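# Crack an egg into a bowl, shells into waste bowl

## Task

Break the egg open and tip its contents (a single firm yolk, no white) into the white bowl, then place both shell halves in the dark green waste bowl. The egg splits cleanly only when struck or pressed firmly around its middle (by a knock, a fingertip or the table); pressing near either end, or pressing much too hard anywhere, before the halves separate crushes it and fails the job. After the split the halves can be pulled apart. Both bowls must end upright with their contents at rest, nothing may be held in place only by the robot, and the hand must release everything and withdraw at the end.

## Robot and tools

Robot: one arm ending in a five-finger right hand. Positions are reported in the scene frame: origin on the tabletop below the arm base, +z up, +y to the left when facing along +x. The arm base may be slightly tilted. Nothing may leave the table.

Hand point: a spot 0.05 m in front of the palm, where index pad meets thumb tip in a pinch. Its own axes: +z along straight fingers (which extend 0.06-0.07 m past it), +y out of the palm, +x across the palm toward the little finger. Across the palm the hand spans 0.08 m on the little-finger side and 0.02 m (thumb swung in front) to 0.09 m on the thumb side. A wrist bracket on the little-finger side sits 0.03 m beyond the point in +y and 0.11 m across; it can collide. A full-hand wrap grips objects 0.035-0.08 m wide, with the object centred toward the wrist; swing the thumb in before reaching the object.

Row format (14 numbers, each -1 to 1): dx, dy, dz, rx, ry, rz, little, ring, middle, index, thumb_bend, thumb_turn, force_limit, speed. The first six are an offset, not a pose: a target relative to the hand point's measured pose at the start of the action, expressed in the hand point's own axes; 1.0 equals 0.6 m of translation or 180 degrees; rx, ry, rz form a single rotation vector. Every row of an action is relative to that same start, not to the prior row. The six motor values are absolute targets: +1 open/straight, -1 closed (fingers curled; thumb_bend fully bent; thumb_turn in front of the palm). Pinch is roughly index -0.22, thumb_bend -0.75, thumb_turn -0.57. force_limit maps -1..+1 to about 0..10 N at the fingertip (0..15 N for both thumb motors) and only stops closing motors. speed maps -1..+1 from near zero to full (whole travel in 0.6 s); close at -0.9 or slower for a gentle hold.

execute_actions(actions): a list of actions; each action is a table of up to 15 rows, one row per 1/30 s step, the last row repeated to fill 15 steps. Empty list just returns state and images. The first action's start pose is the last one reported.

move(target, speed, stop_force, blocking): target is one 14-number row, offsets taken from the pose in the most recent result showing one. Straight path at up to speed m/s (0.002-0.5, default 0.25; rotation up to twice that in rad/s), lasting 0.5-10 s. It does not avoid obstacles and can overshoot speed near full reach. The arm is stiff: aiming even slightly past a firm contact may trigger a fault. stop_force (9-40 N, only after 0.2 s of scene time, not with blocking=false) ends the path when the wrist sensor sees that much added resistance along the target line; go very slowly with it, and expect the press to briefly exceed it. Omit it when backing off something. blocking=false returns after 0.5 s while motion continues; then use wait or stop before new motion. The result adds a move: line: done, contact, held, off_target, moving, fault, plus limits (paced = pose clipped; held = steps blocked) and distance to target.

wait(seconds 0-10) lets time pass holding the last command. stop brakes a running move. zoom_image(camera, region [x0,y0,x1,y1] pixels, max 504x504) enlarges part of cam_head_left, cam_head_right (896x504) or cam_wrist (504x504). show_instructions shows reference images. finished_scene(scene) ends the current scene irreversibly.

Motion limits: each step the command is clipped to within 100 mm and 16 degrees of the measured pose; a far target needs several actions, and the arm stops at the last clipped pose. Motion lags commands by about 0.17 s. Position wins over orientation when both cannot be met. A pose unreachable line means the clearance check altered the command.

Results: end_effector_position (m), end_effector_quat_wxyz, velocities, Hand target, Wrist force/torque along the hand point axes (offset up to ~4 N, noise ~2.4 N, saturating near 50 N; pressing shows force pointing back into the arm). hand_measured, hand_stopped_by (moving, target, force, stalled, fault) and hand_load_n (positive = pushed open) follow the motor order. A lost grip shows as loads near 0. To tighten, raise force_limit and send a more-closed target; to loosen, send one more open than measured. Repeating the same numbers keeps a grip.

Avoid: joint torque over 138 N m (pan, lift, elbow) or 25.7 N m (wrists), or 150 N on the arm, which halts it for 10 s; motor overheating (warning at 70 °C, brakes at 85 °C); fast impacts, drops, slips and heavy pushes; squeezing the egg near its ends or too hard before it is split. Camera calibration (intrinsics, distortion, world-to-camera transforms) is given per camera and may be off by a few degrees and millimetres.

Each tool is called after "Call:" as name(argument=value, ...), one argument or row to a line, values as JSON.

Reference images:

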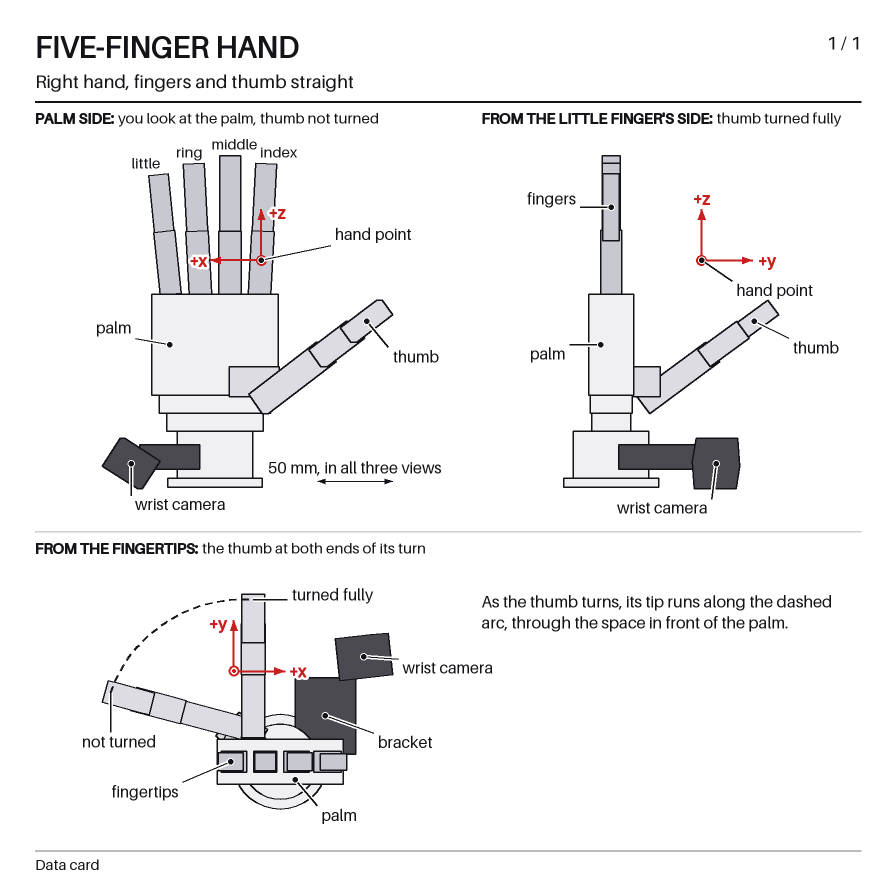

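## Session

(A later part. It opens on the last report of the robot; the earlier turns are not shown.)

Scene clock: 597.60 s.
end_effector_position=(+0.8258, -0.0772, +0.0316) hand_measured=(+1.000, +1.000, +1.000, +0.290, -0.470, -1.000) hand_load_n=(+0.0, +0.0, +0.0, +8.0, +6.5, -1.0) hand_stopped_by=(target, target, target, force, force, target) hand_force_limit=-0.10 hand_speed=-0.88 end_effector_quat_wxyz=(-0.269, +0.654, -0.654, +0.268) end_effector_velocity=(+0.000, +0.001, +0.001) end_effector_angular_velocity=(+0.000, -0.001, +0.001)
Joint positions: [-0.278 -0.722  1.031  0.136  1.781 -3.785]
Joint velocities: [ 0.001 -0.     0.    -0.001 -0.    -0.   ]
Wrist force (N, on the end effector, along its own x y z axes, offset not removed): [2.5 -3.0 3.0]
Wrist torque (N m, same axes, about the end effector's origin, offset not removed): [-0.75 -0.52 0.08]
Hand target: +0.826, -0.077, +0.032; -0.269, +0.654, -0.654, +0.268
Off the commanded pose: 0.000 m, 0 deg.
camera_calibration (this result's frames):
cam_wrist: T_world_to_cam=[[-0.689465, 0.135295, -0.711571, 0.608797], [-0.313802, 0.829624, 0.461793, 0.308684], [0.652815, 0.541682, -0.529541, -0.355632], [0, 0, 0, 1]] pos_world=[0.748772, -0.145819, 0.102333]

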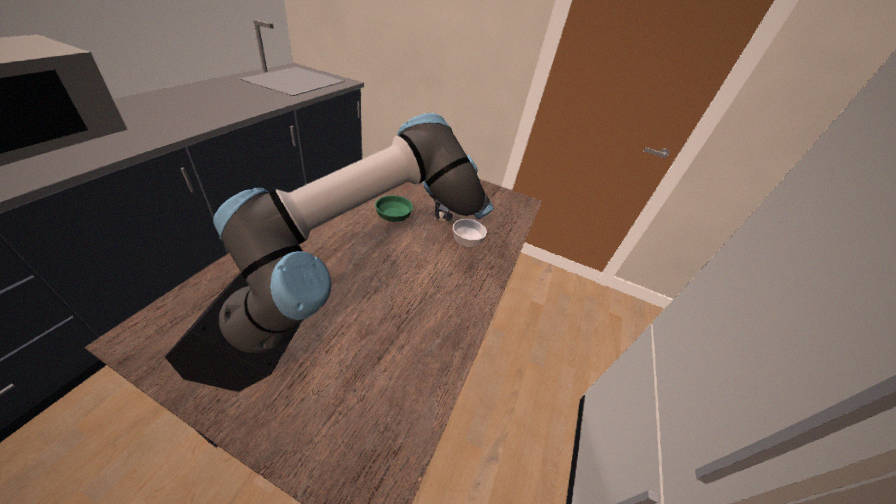

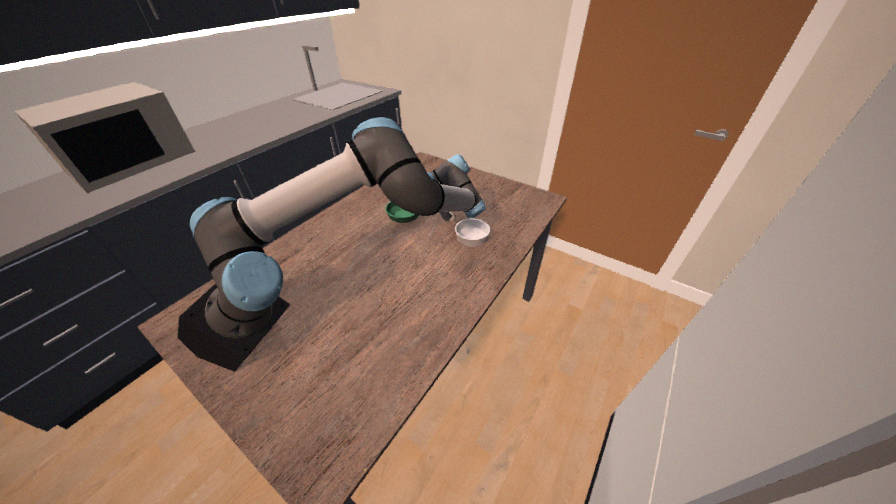

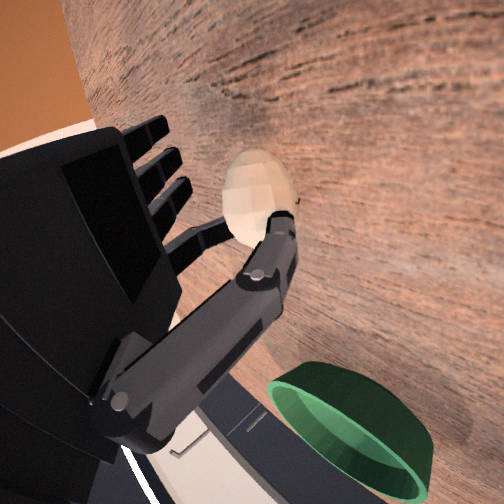

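Call:
move(
  target=[0,-0.11,-0.10,0,0,0,1,1,1,-0.6,-0.9,-1,-0.1,-0.88],
  speed=0.08,
)

Call:
move(
  target=[0.235,0.03,-0.03,0,0,0,1,1,1,-0.6,-0.9,-1,-0.1,-0.88],
  speed=0.08,
)

Scene clock: 608.43 s.
end_effector_position=(+0.8305, -0.0774, +0.1203) hand_measured=(+1.000, +1.000, +1.000, +0.290, -0.470, -1.000) hand_load_n=(+0.0, +0.0, +0.0, +8.0, +6.5, -0.5) hand_stopped_by=(target, target, target, force, force, target) hand_force_limit=-0.10 hand_speed=-0.88 end_effector_quat_wxyz=(-0.269, +0.654, -0.654, +0.268) end_effector_velocity=(+0.000, -0.001, +0.002) end_effector_angular_velocity=(+0.000, +0.001, -0.000)
Joint positions: [-0.198 -0.793  0.979  0.267  1.854 -3.749]
Joint velocities: [ 0.001 -0.001 -0.004  0.006  0.001  0.001]
Wrist force (N, on the end effector, along its own x y z axes, offset not removed): [-2.1 -3.1 -1.3]
Wrist torque (N m, same axes, about the end effector's origin, offset not removed): [-0.31 0.30 -0.23]
Hand target: +0.831, -0.077, +0.121; -0.269, +0.654, -0.654, +0.268
Off the commanded pose: 0.000 m, 0 deg.
move: done
camera_calibration (this result's frames):
cam_wrist: T_world_to_cam=[[-0.689427, 0.135169, -0.711632, 0.675179], [-0.313847, 0.829688, 0.461647, 0.269439], [0.652833, 0.541615, -0.529587, -0.311677], [0, 0, 0, 1]] pos_world=[0.753522, -0.146005, 0.191033]

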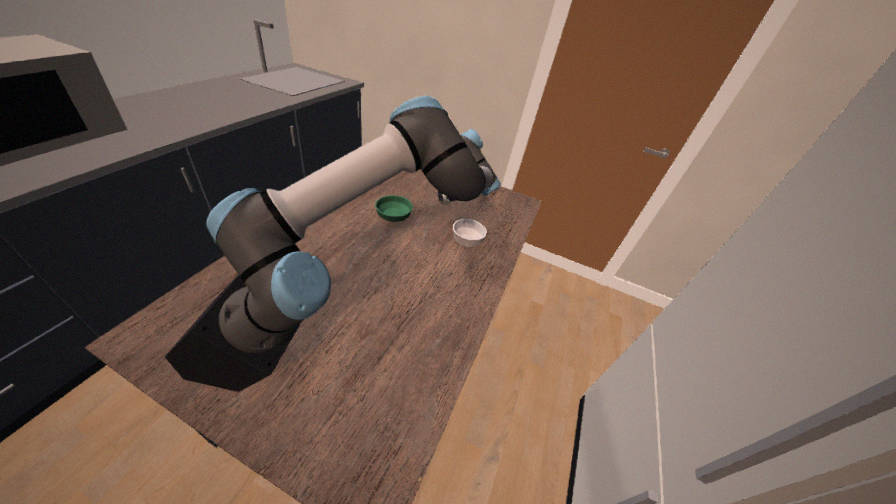

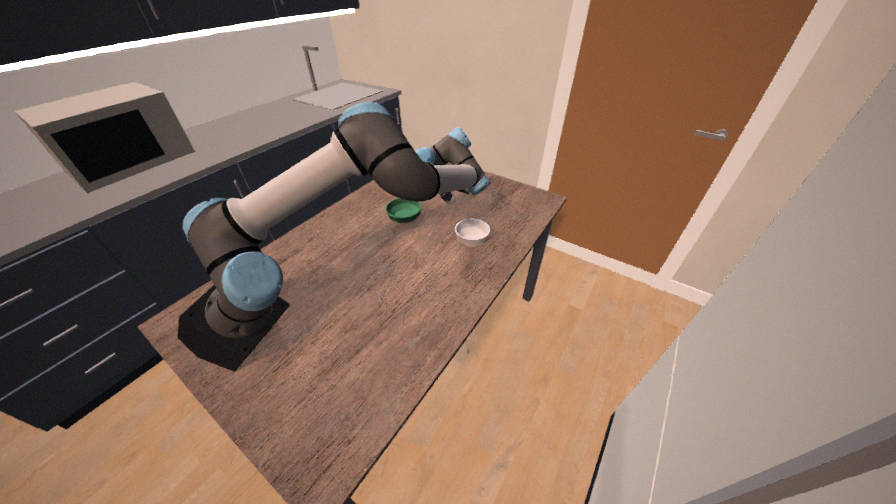

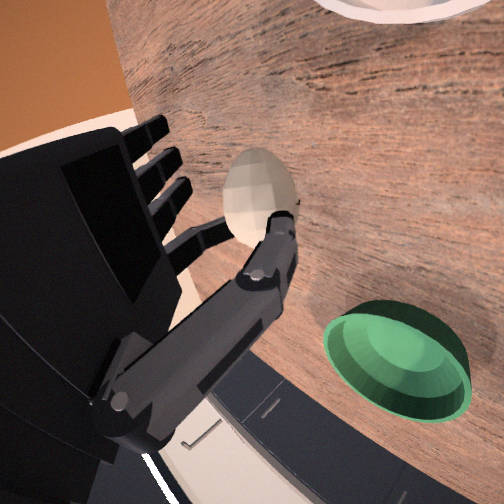

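Scene clock: 610.70 s.
end_effector_position=(+0.8053, -0.2181, +0.1201) hand_measured=(+1.000, +1.000, +1.000, +0.290, -0.470, -1.000) hand_load_n=(+0.0, +0.0, +0.0, +8.0, +6.5, -0.5) hand_stopped_by=(target, target, target, force, force, target) hand_force_limit=-0.10 hand_speed=-0.88 end_effector_quat_wxyz=(-0.269, +0.654, -0.654, +0.268) end_effector_velocity=(-0.001, -0.003, -0.000) end_effector_angular_velocity=(+0.000, +0.000, +0.000)
Joint positions: [-0.386 -0.918  0.981  0.374  1.684 -3.831]
Joint velocities: [-0.004 -0.002 -0.002  0.003 -0.004 -0.002]
Wrist force (N, on the end effector, along its own x y z axes, offset not removed): [-0.9 -1.8 1.5]
Wrist torque (N m, same axes, about the end effector's origin, offset not removed): [-0.24 0.09 -0.06]
Hand target: +0.805, -0.218, +0.120; -0.269, +0.654, -0.654, +0.268
Off the commanded pose: 0.000 m, 0 deg.
move: done
camera_calibration (this result's frames):
cam_wrist: T_world_to_cam=[[-0.689416, 0.135457, -0.711587, 0.676725], [-0.313762, 0.829577, 0.461904, 0.378216], [0.652885, 0.541713, -0.529423, -0.219148], [0, 0, 0, 1]] pos_world=[0.728294, -0.286711, 0.190828]

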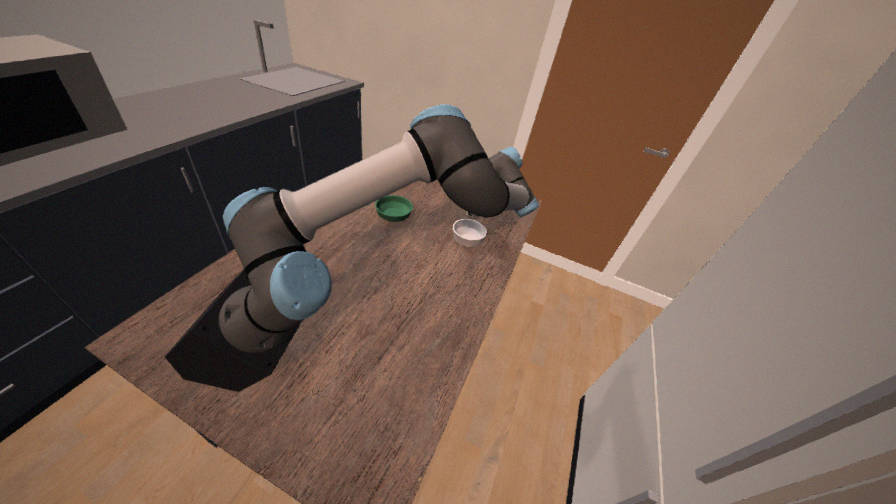

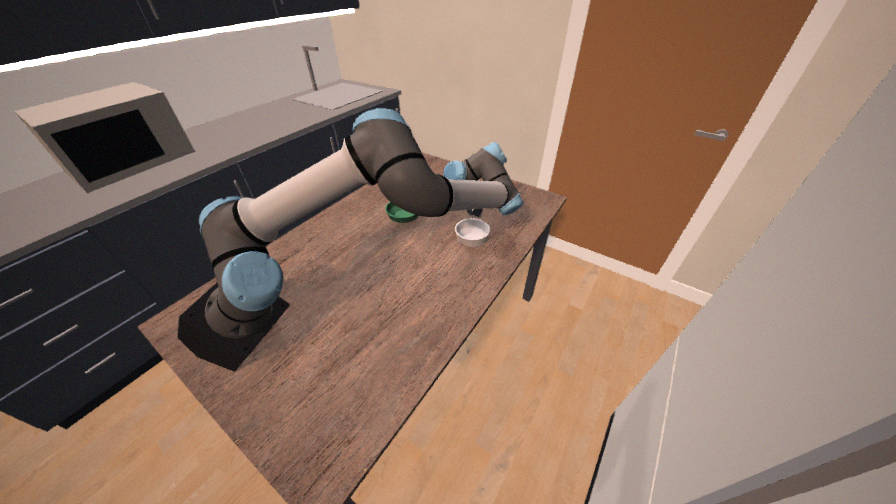

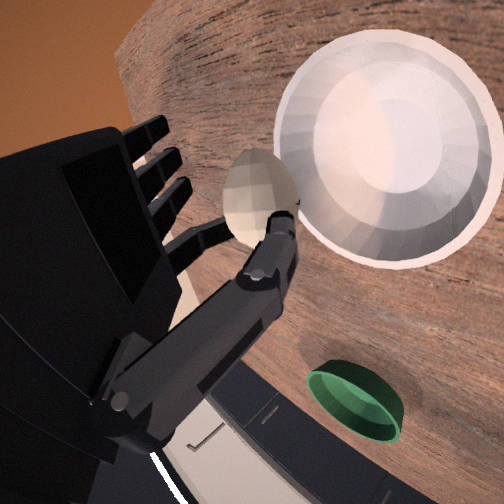

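Call:
move(
  target=[0.017,0.07,-0.023,0,0,0,1,1,1,-0.6,-0.9,-1,-0.1,-0.88],
  speed=0.05,
)

Call:
execute_actions(
  actions=[
    [[0,0,0,0,0,0,1,1,-0.6,-0.6,-0.9,-1,0,-0.7]],
    [[0,0,0,0,0,0,1,1,-0.6,-0.6,-0.9,-1,0,-0.7]],
    [[0,0,0,0,0,0,1,1,-0.6,-0.6,-0.9,-1,0,-0.7]],
    [[0,0,0,0,0,0,1,1,-0.6,-0.6,-0.9,-1,0,-0.7]],
    [[0,0,0,0,0,0,1,1,-0.6,-0.6,-0.9,-1,0,-0.7]],
    [[0,0,0,0,0,0,1,1,-0.6,-0.6,-0.9,-1,0,-0.7]],
  ],
)

Scene clock: 627.60 s.
end_effector_position=(+0.7660, -0.2282, +0.1005) hand_measured=(+1.000, +1.000, +1.000, +0.290, -0.470, -1.000) hand_load_n=(+0.0, +0.0, +0.0, +8.0, +6.5, -0.5) hand_stopped_by=(target, target, target, force, force, target) hand_force_limit=-0.10 hand_speed=-0.88 end_effector_quat_wxyz=(-0.269, +0.654, -0.654, +0.268) end_effector_velocity=(-0.003, -0.001, -0.002) end_effector_angular_velocity=(-0.001, +0.000, -0.000)
Joint positions: [-0.442 -1.002  1.16   0.279  1.633 -3.855]
Joint velocities: [-0.004 -0.005  0.011 -0.007 -0.003 -0.002]
Wrist force (N, on the end effector, along its own x y z axes, offset not removed): [-0.6 1.0 -0.3]
Wrist torque (N m, same axes, about the end effector's origin, offset not removed): [0.21 -0.29 -0.02]
Hand target: +0.766, -0.228, +0.100; -0.269, +0.654, -0.654, +0.268
Off the commanded pose: 0.000 m, 0 deg.
move: done
camera_calibration (this result's frames):
cam_wrist: T_world_to_cam=[[-0.689511, 0.135547, -0.711478, 0.637102], [-0.313704, 0.829516, 0.462052, 0.383244], [0.652813, 0.541784, -0.529439, -0.198291], [0, 0, 0, 1]] pos_world=[0.688961, -0.296834, 0.171223]

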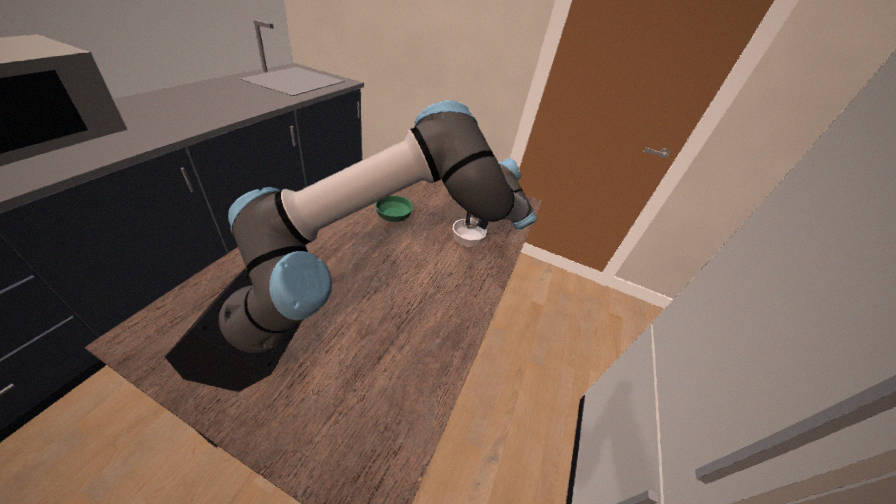

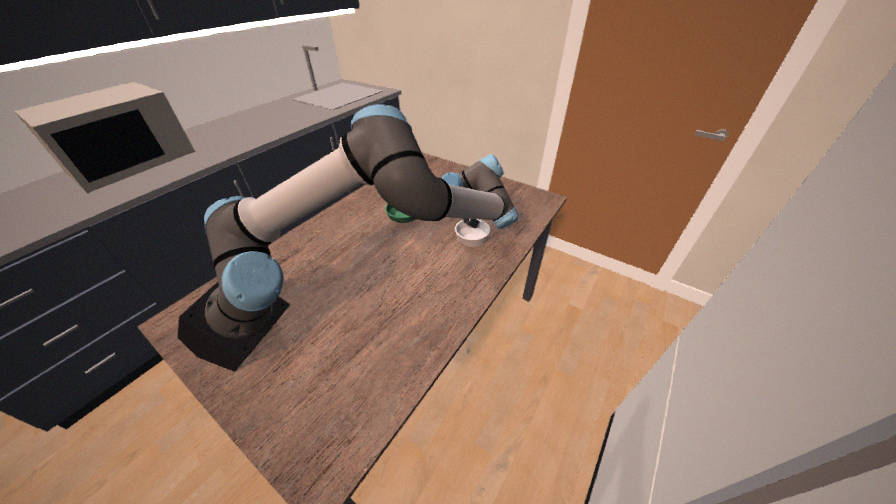

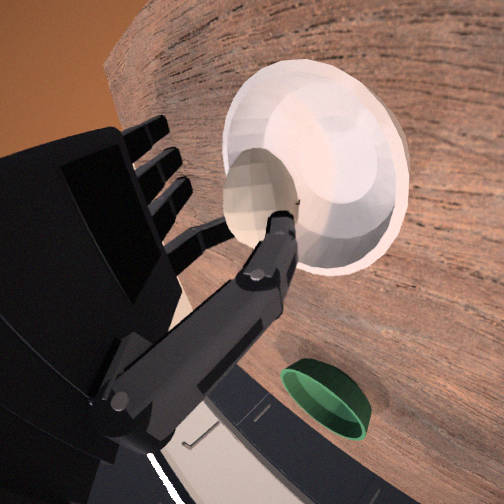

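Scene clock: 630.60 s.
end_effector_position=(+0.7660, -0.2283, +0.1006) hand_measured=(+1.000, +1.000, -0.196, +0.290, -0.468, -1.000) hand_load_n=(+0.0, +0.0, +7.5, +5.0, +8.5, +0.5) hand_stopped_by=(target, target, force, force, force, target) hand_force_limit=0.00 hand_speed=-0.70 end_effector_quat_wxyz=(-0.269, +0.654, -0.654, +0.268) end_effector_velocity=(+0.000, +0.002, +0.001) end_effector_angular_velocity=(+0.000, -0.002, +0.002)
Joint positions: [-0.442 -1.003  1.16   0.279  1.633 -3.855]
Joint velocities: [ 0.002  0.     0.001 -0.001 -0.    -0.   ]
Wrist force (N, on the end effector, along its own x y z axes, offset not removed): [-2.2 -0.1 0.1]
Wrist torque (N m, same axes, about the end effector's origin, offset not removed): [0.19 0.36 -0.30]
Hand target: +0.766, -0.228, +0.101; -0.269, +0.654, -0.654, +0.268
Off the commanded pose: 0.000 m, 0 deg.
camera_calibration (this result's frames):
cam_wrist: T_world_to_cam=[[-0.68939, 0.135553, -0.711595, 0.637092], [-0.313706, 0.829576, 0.461945, 0.383359], [0.65294, 0.541691, -0.529377, -0.198299], [0, 0, 0, 1]] pos_world=[0.688944, -0.296968, 0.171285]

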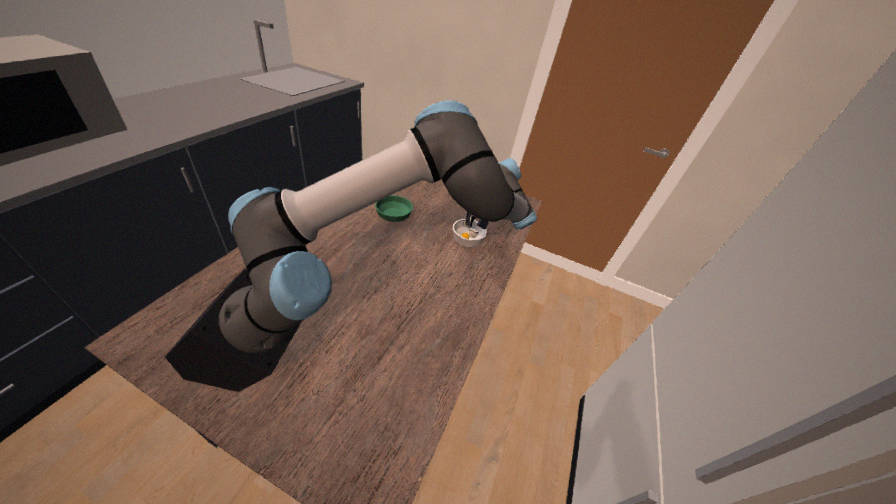

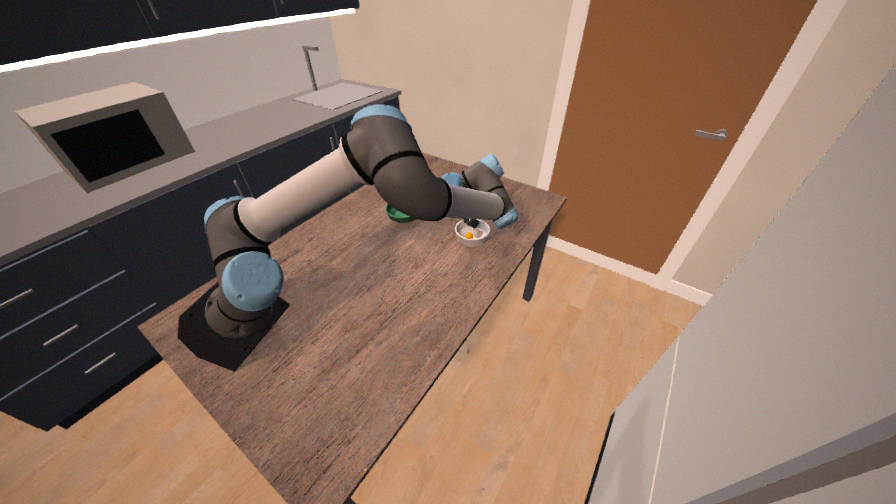

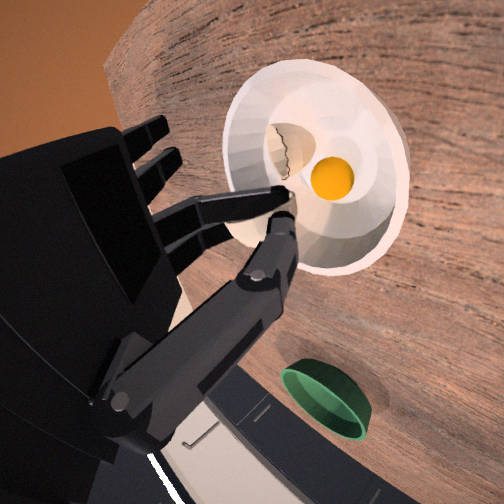

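Call:
move(
  target=[-0.56,-0.03,-0.05,0,0,0,1,1,-0.6,-0.6,-0.9,-1,0,-0.7],
  speed=0.15,
)

Scene clock: 644.63 s.
end_effector_position=(+0.7572, +0.1072, +0.1352) hand_measured=(+1.000, +1.000, -0.196, +0.290, -0.468, -1.000) hand_load_n=(+0.0, +0.0, +7.5, +5.0, +8.5, +0.5) hand_stopped_by=(target, target, force, force, force, target) hand_force_limit=0.00 hand_speed=-0.70 end_effector_quat_wxyz=(-0.269, +0.654, -0.654, +0.268) end_effector_velocity=(+0.001, +0.002, -0.000) end_effector_angular_velocity=(-0.001, +0.001, -0.002)
Joint positions: [ 0.042 -0.766  1.247  0.017  2.067 -3.631]
Joint velocities: [ 0.003  0.005 -0.006  0.002  0.004  0.002]
Wrist force (N, on the end effector, along its own x y z axes, offset not removed): [1.1 -3.1 1.8]
Wrist torque (N m, same axes, about the end effector's origin, offset not removed): [-0.59 -0.20 -0.13]
Hand target: +0.757, +0.107, +0.135; -0.269, +0.654, -0.654, +0.268
Off the commanded pose: 0.001 m, 0 deg.
move: done
camera_calibration (this result's frames):
cam_wrist: T_world_to_cam=[[-0.689253, 0.134837, -0.711863, 0.610222], [-0.313938, 0.829922, 0.461165, 0.086565], [0.652973, 0.54134, -0.529696, -0.355914], [0, 0, 0, 1]] pos_world=[0.680176, 0.038548, 0.205948]

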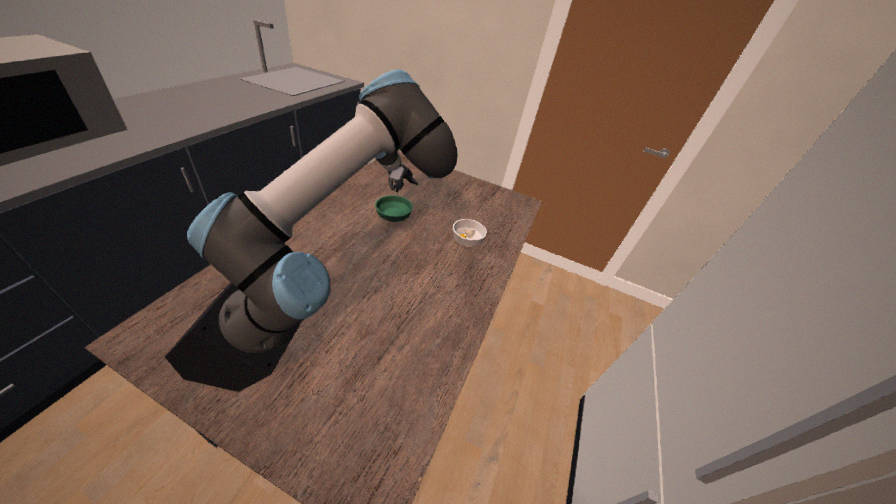

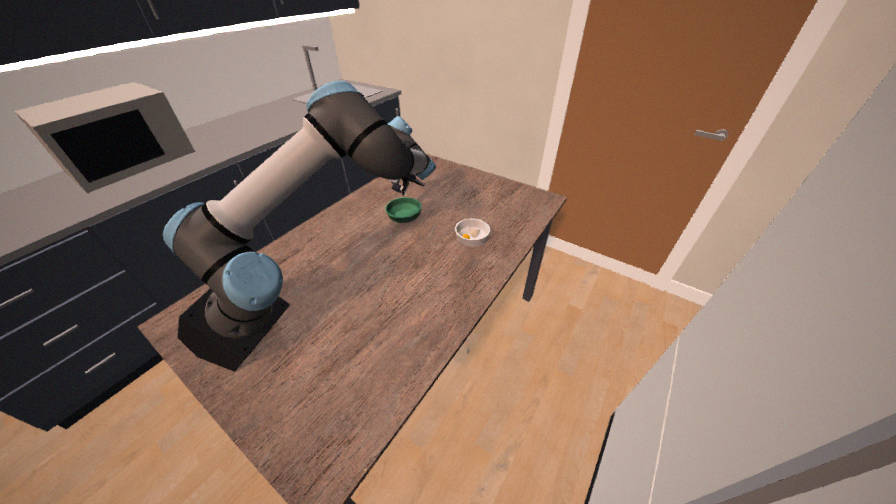

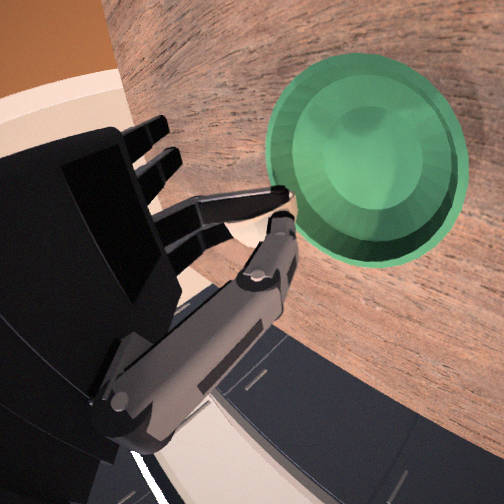

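Call:
move(
  target=[0.027,0.078,0.039,0,0,0,1,1,-0.6,-0.6,-0.9,-1,0,-0.7],
  speed=0.06,
)

Call:
execute_actions(
  actions=[
    [[0,0,0,0,0,0,1,1,0.7,0.7,0.2,-1,0,-0.3]],
    [[0,0,0,0,0,0,1,1,0.7,0.7,0.2,-1,0,-0.3]],
    [[0,0,0,0,0,0,1,1,0.7,0.7,0.2,-1,0,-0.3]],
  ],
)

Scene clock: 655.10 s.
end_effector_position=(+0.7405, +0.0911, +0.0860) hand_measured=(+1.000, +1.000, -0.196, +0.290, -0.468, -1.000) hand_load_n=(+0.0, +0.0, +7.5, +5.0, +8.5, +0.5) hand_stopped_by=(target, target, force, force, force, target) hand_force_limit=0.00 hand_speed=-0.70 end_effector_quat_wxyz=(-0.269, +0.654, -0.654, +0.268) end_effector_velocity=(-0.000, -0.001, -0.003) end_effector_angular_velocity=(-0.000, -0.001, -0.001)
Joint positions: [-0.031 -0.776  1.357 -0.098  2.003 -3.669]
Joint velocities: [-0.005 -0.     0.005 -0.007 -0.004 -0.003]
Wrist force (N, on the end effector, along its own x y z axes, offset not removed): [-1.8 -3.0 4.7]
Wrist torque (N m, same axes, about the end effector's origin, offset not removed): [-0.69 -0.22 -0.43]
Hand target: +0.740, +0.091, +0.086; -0.269, +0.654, -0.654, +0.268
Off the commanded pose: 0.000 m, 0 deg.
move: done
camera_calibration (this result's frames):
cam_wrist: T_world_to_cam=[[-0.689345, 0.134936, -0.711756, 0.565855], [-0.313868, 0.829866, 0.461313, 0.117251], [0.652909, 0.541401, -0.529712, -0.362343], [0, 0, 0, 1]] pos_world=[0.663448, 0.0225162, 0.156724]

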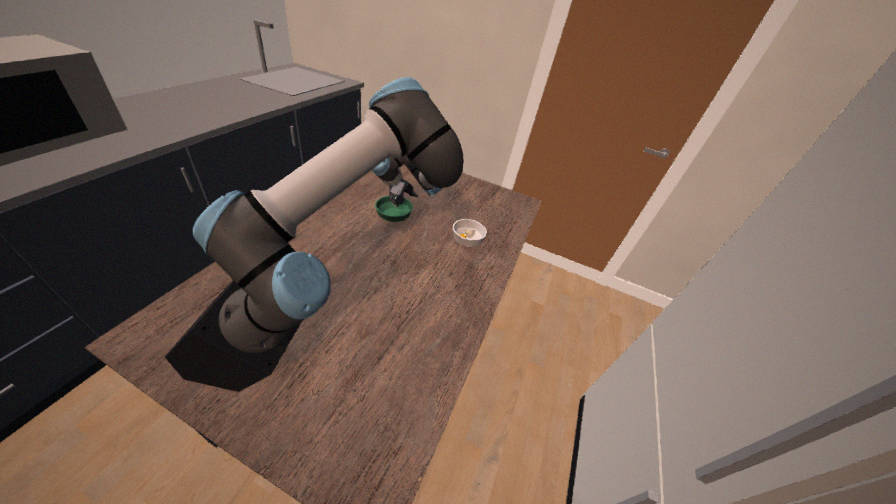

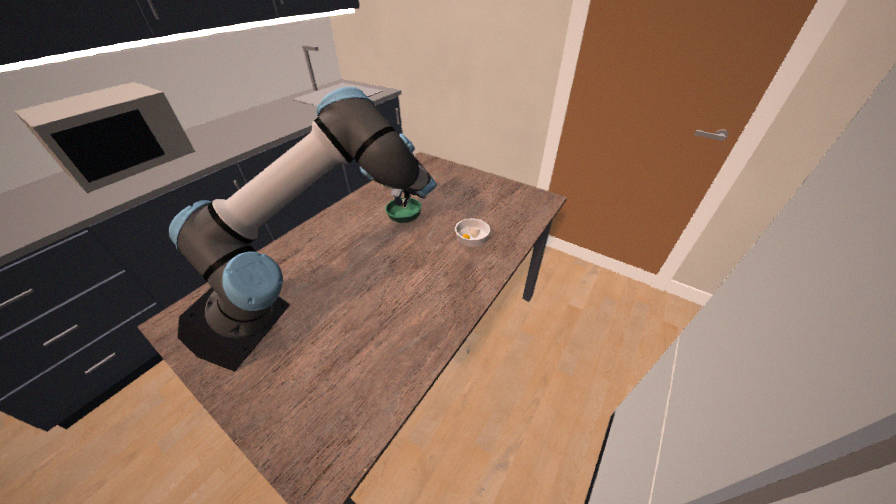

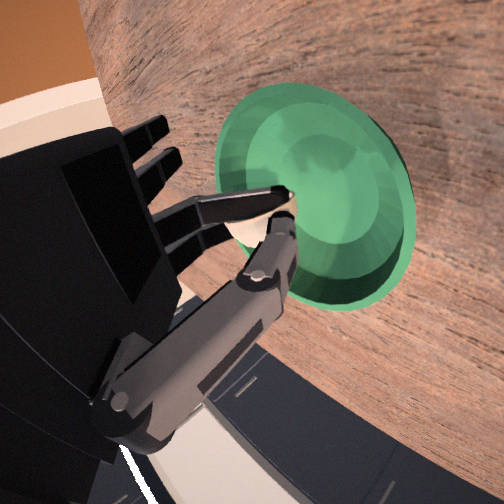

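Scene clock: 656.60 s.
end_effector_position=(+0.7404, +0.0911, +0.0859) hand_measured=(+1.000, +1.000, +0.700, +0.700, +0.200, -1.000) hand_load_n=(+0.0, +0.0, +0.0, +0.0, +0.0, +0.0) hand_stopped_by=(target, target, target, target, target, target) hand_force_limit=0.00 hand_speed=-0.30 end_effector_quat_wxyz=(-0.269, +0.654, -0.654, +0.268) end_effector_velocity=(+0.000, -0.001, -0.000) end_effector_angular_velocity=(-0.001, +0.000, -0.001)
Joint positions: [-0.031 -0.776  1.357 -0.099  2.003 -3.669]
Joint velocities: [-0.001 -0.001  0.001 -0.001  0.    -0.   ]
Wrist force (N, on the end effector, along its own x y z axes, offset not removed): [-4.4 -2.6 1.6]
Wrist torque (N m, same axes, about the end effector's origin, offset not removed): [-0.49 0.61 -0.47]
Hand target: +0.740, +0.091, +0.086; -0.269, +0.654, -0.654, +0.268
Off the commanded pose: 0.000 m, 0 deg.
camera_calibration (this result's frames):
cam_wrist: T_world_to_cam=[[-0.689375, 0.134943, -0.711725, 0.565827], [-0.313871, 0.829842, 0.461353, 0.11733], [0.652876, 0.541436, -0.529718, -0.362322], [0, 0, 0, 1]] pos_world=[0.663445, 0.0224543, 0.156654]

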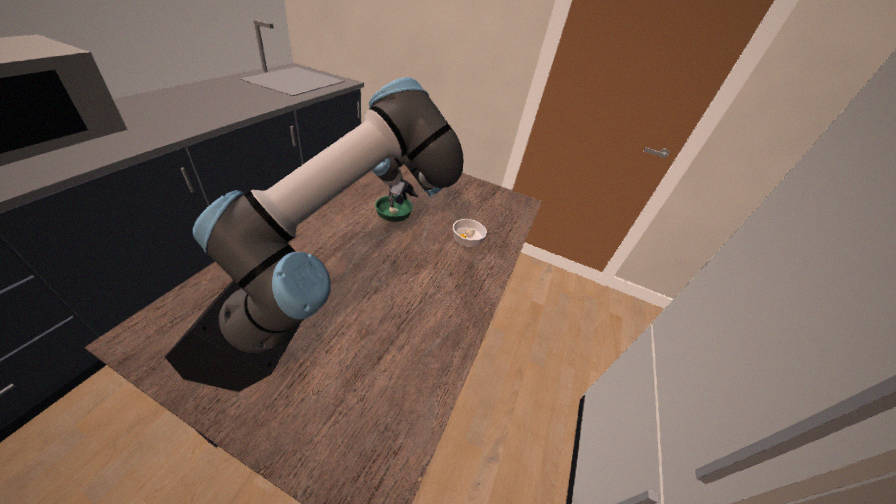

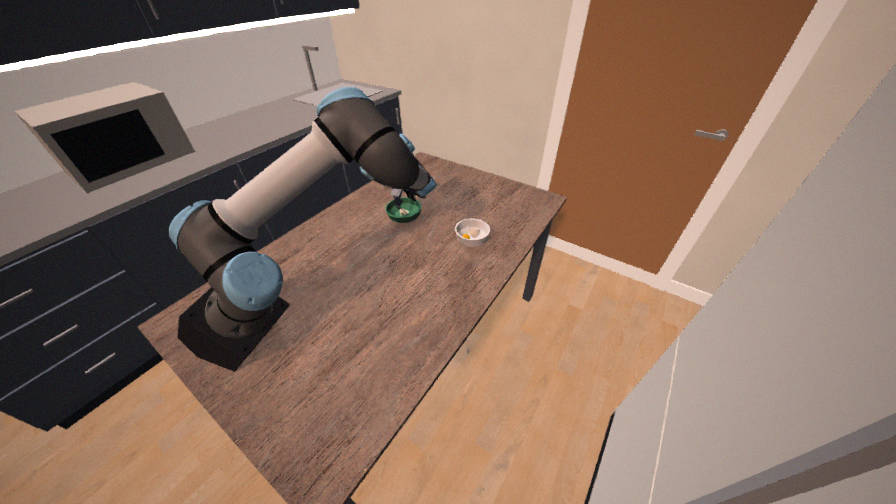

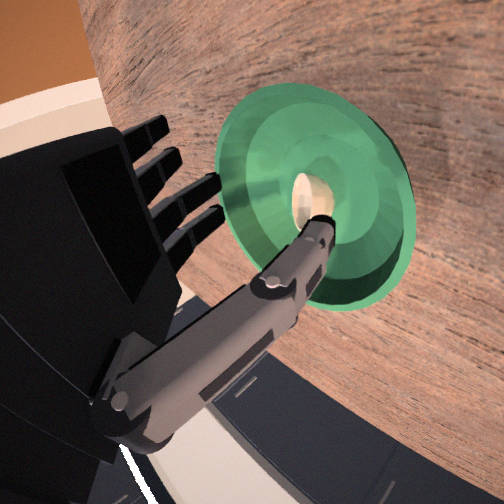

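Call:
move(
  target=[0.483,-0.076,-0.124,0,0,0,-1,-1,-1,0.5,0.2,-1,-0.4,0],
  speed=0.2,
)

Call:
zoom_image(
  camera="cam_head_left",
  region=[430,200,510,255],
)

Scene clock: 667.03 s.
end_effector_position=(+0.7210, -0.1985, +0.1702) hand_measured=(-1.000, -1.000, -1.000, +0.500, +0.200, -1.000) hand_load_n=(+0.0, +0.0, +1.0, +0.0, +0.5, +0.0) hand_stopped_by=(target, target, target, target, target, target) hand_force_limit=-0.40 hand_speed=0.00 end_effector_quat_wxyz=(-0.269, +0.654, -0.654, +0.268) end_effector_velocity=(+0.000, -0.002, +0.001) end_effector_angular_velocity=(+0.001, -0.001, +0.002)
Joint positions: [-0.366 -1.166  1.338  0.267  1.702 -3.823]
Joint velocities: [-0.002 -0.001 -0.005  0.007 -0.004 -0.001]
Wrist force (N, on the end effector, along its own x y z axes, offset not removed): [2.1 -0.9 -0.1]
Wrist torque (N m, same axes, about the end effector's origin, offset not removed): [0.01 -0.40 -0.17]
Hand target: +0.721, -0.199, +0.170; -0.269, +0.654, -0.654, +0.268
Off the commanded pose: 0.001 m, 0 deg.
move: done
camera_calibration (this result's frames):
cam_wrist: T_world_to_cam=[[-0.689361, 0.135442, -0.711643, 0.651514], [-0.313716, 0.829655, 0.461796, 0.31242], [0.652965, 0.541598, -0.529442, -0.148282], [0, 0, 0, 1]] pos_world=[0.643963, -0.267134, 0.240864]

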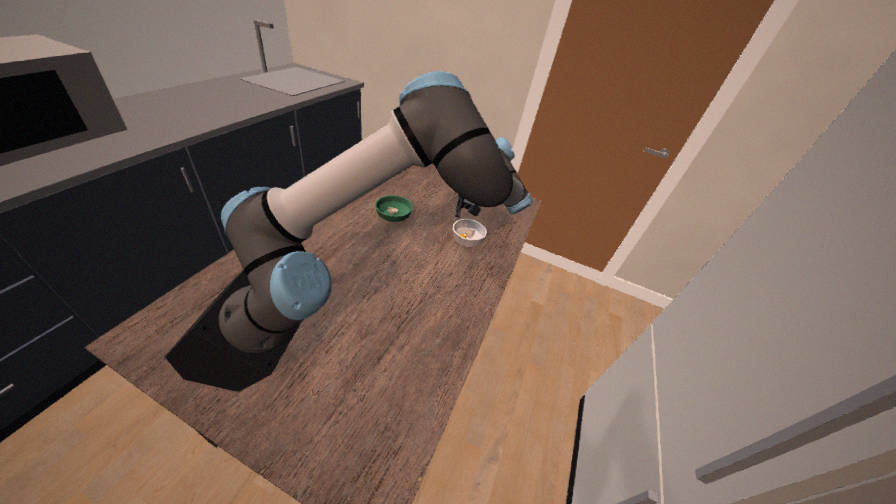

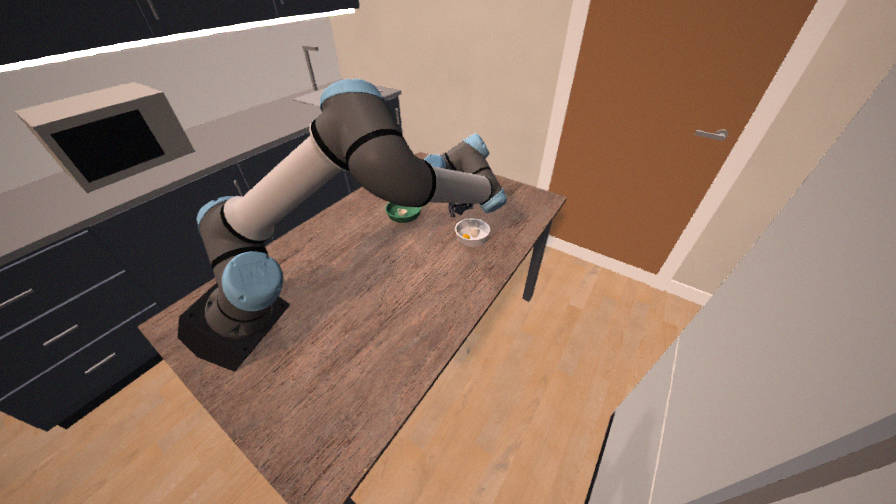

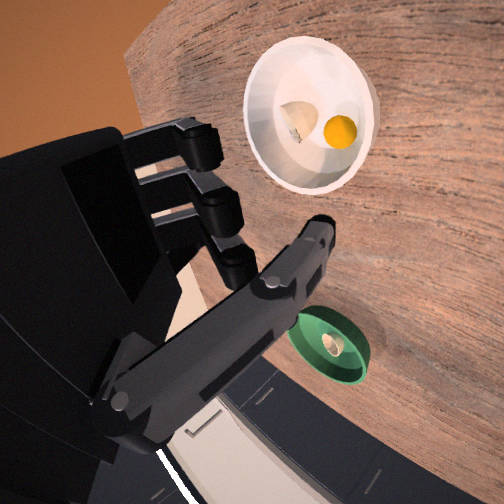

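Region (430, 200, 510, 255) of cam_head_left's 896x504 image, scaled by 6.300, with more detail than that image has; it fills the top 346 rows of this view, and the rest is white.

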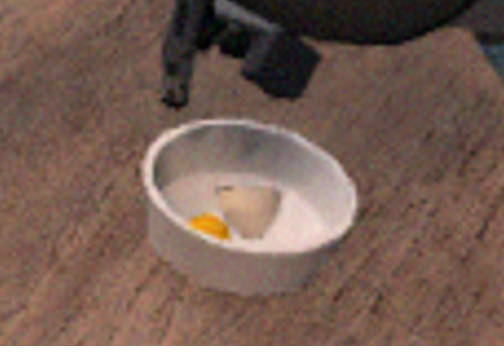

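Call:
zoom_image(
  camera="cam_wrist",
  region=[230,30,400,200],
)

Region (230, 30, 400, 200) of cam_wrist's 504x504 image, scaled by 2.965, with more detail than that image has.

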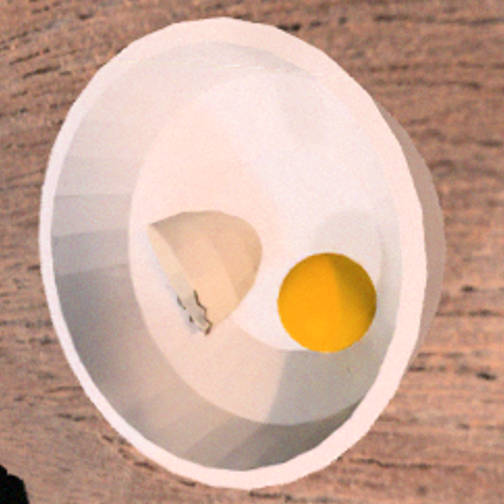

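Call:
execute_actions(
  actions=[],
)

Scene clock: 696.17 s.
end_effector_position=(+0.7210, -0.1988, +0.1702) hand_measured=(-1.000, -1.000, -1.000, +0.500, +0.200, -1.000) hand_load_n=(+0.0, +0.0, +1.0, +0.0, +0.5, +0.0) hand_stopped_by=(target, target, target, target, target, target) hand_force_limit=-0.40 hand_speed=0.00 end_effector_quat_wxyz=(-0.269, +0.654, -0.654, +0.268) end_effector_velocity=(-0.001, -0.001, -0.001) end_effector_angular_velocity=(-0.000, +0.001, -0.001)
Joint positions: [-0.366 -1.167  1.337  0.268  1.702 -3.823]
Joint velocities: [-0.002 -0.     0.001 -0.001 -0.    -0.   ]
Wrist force (N, on the end effector, along its own x y z axes, offset not removed): [-3.0 1.2 -1.2]
Wrist torque (N m, same axes, about the end effector's origin, offset not removed): [0.31 0.53 -0.41]
Hand target: +0.721, -0.199, +0.170; -0.269, +0.654, -0.654, +0.268
Off the commanded pose: 0.000 m, 0 deg.
camera_calibration (this result's frames):
cam_wrist: T_world_to_cam=[[-0.689415, 0.135448, -0.71159, 0.651633], [-0.313749, 0.829594, 0.461882, 0.312635], [0.652892, 0.541689, -0.529438, -0.147995], [0, 0, 0, 1]] pos_world=[0.643959, -0.267456, 0.240941]

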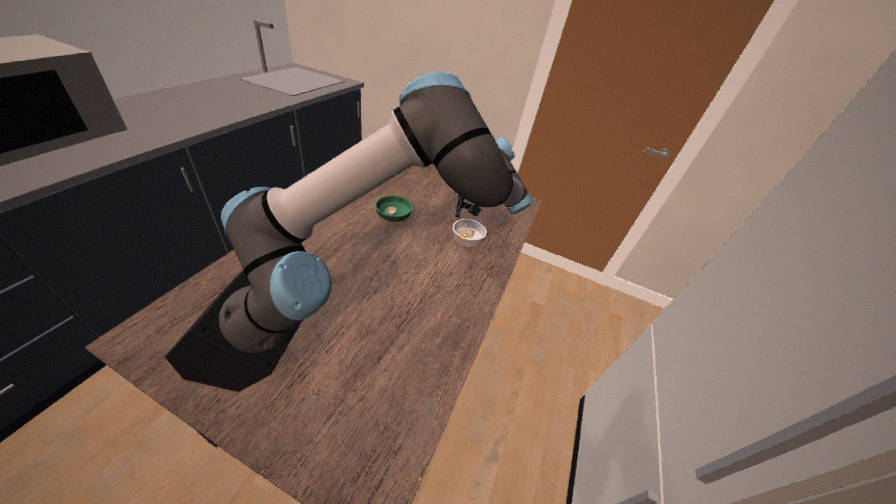

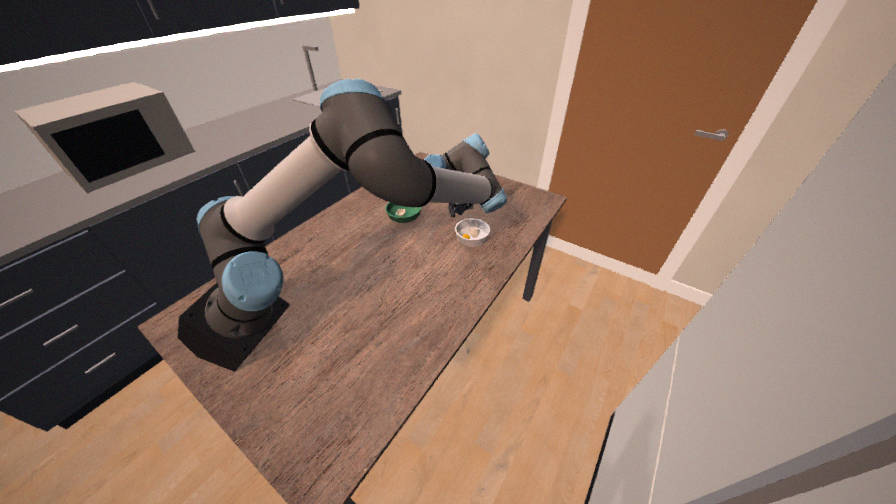

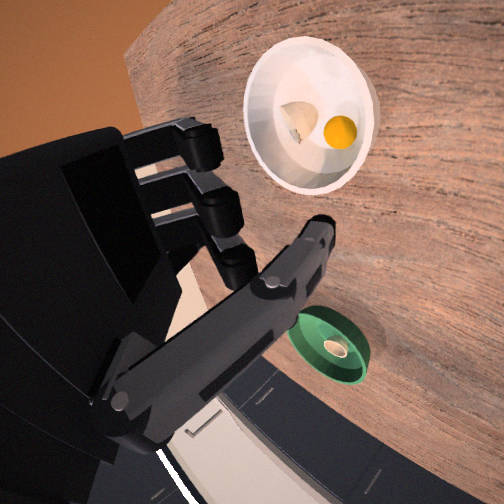

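Call:
zoom_image(
  camera="cam_wrist",
  region=[220, 20, 400, 200],
)

Region (220, 20, 400, 200) of cam_wrist's 504x504 image, scaled by 2.800, with more detail than that image has.

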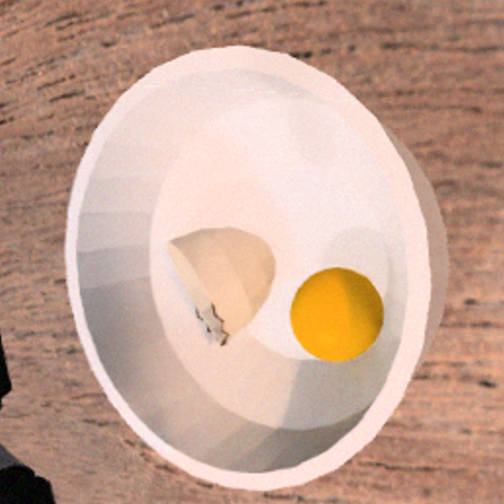

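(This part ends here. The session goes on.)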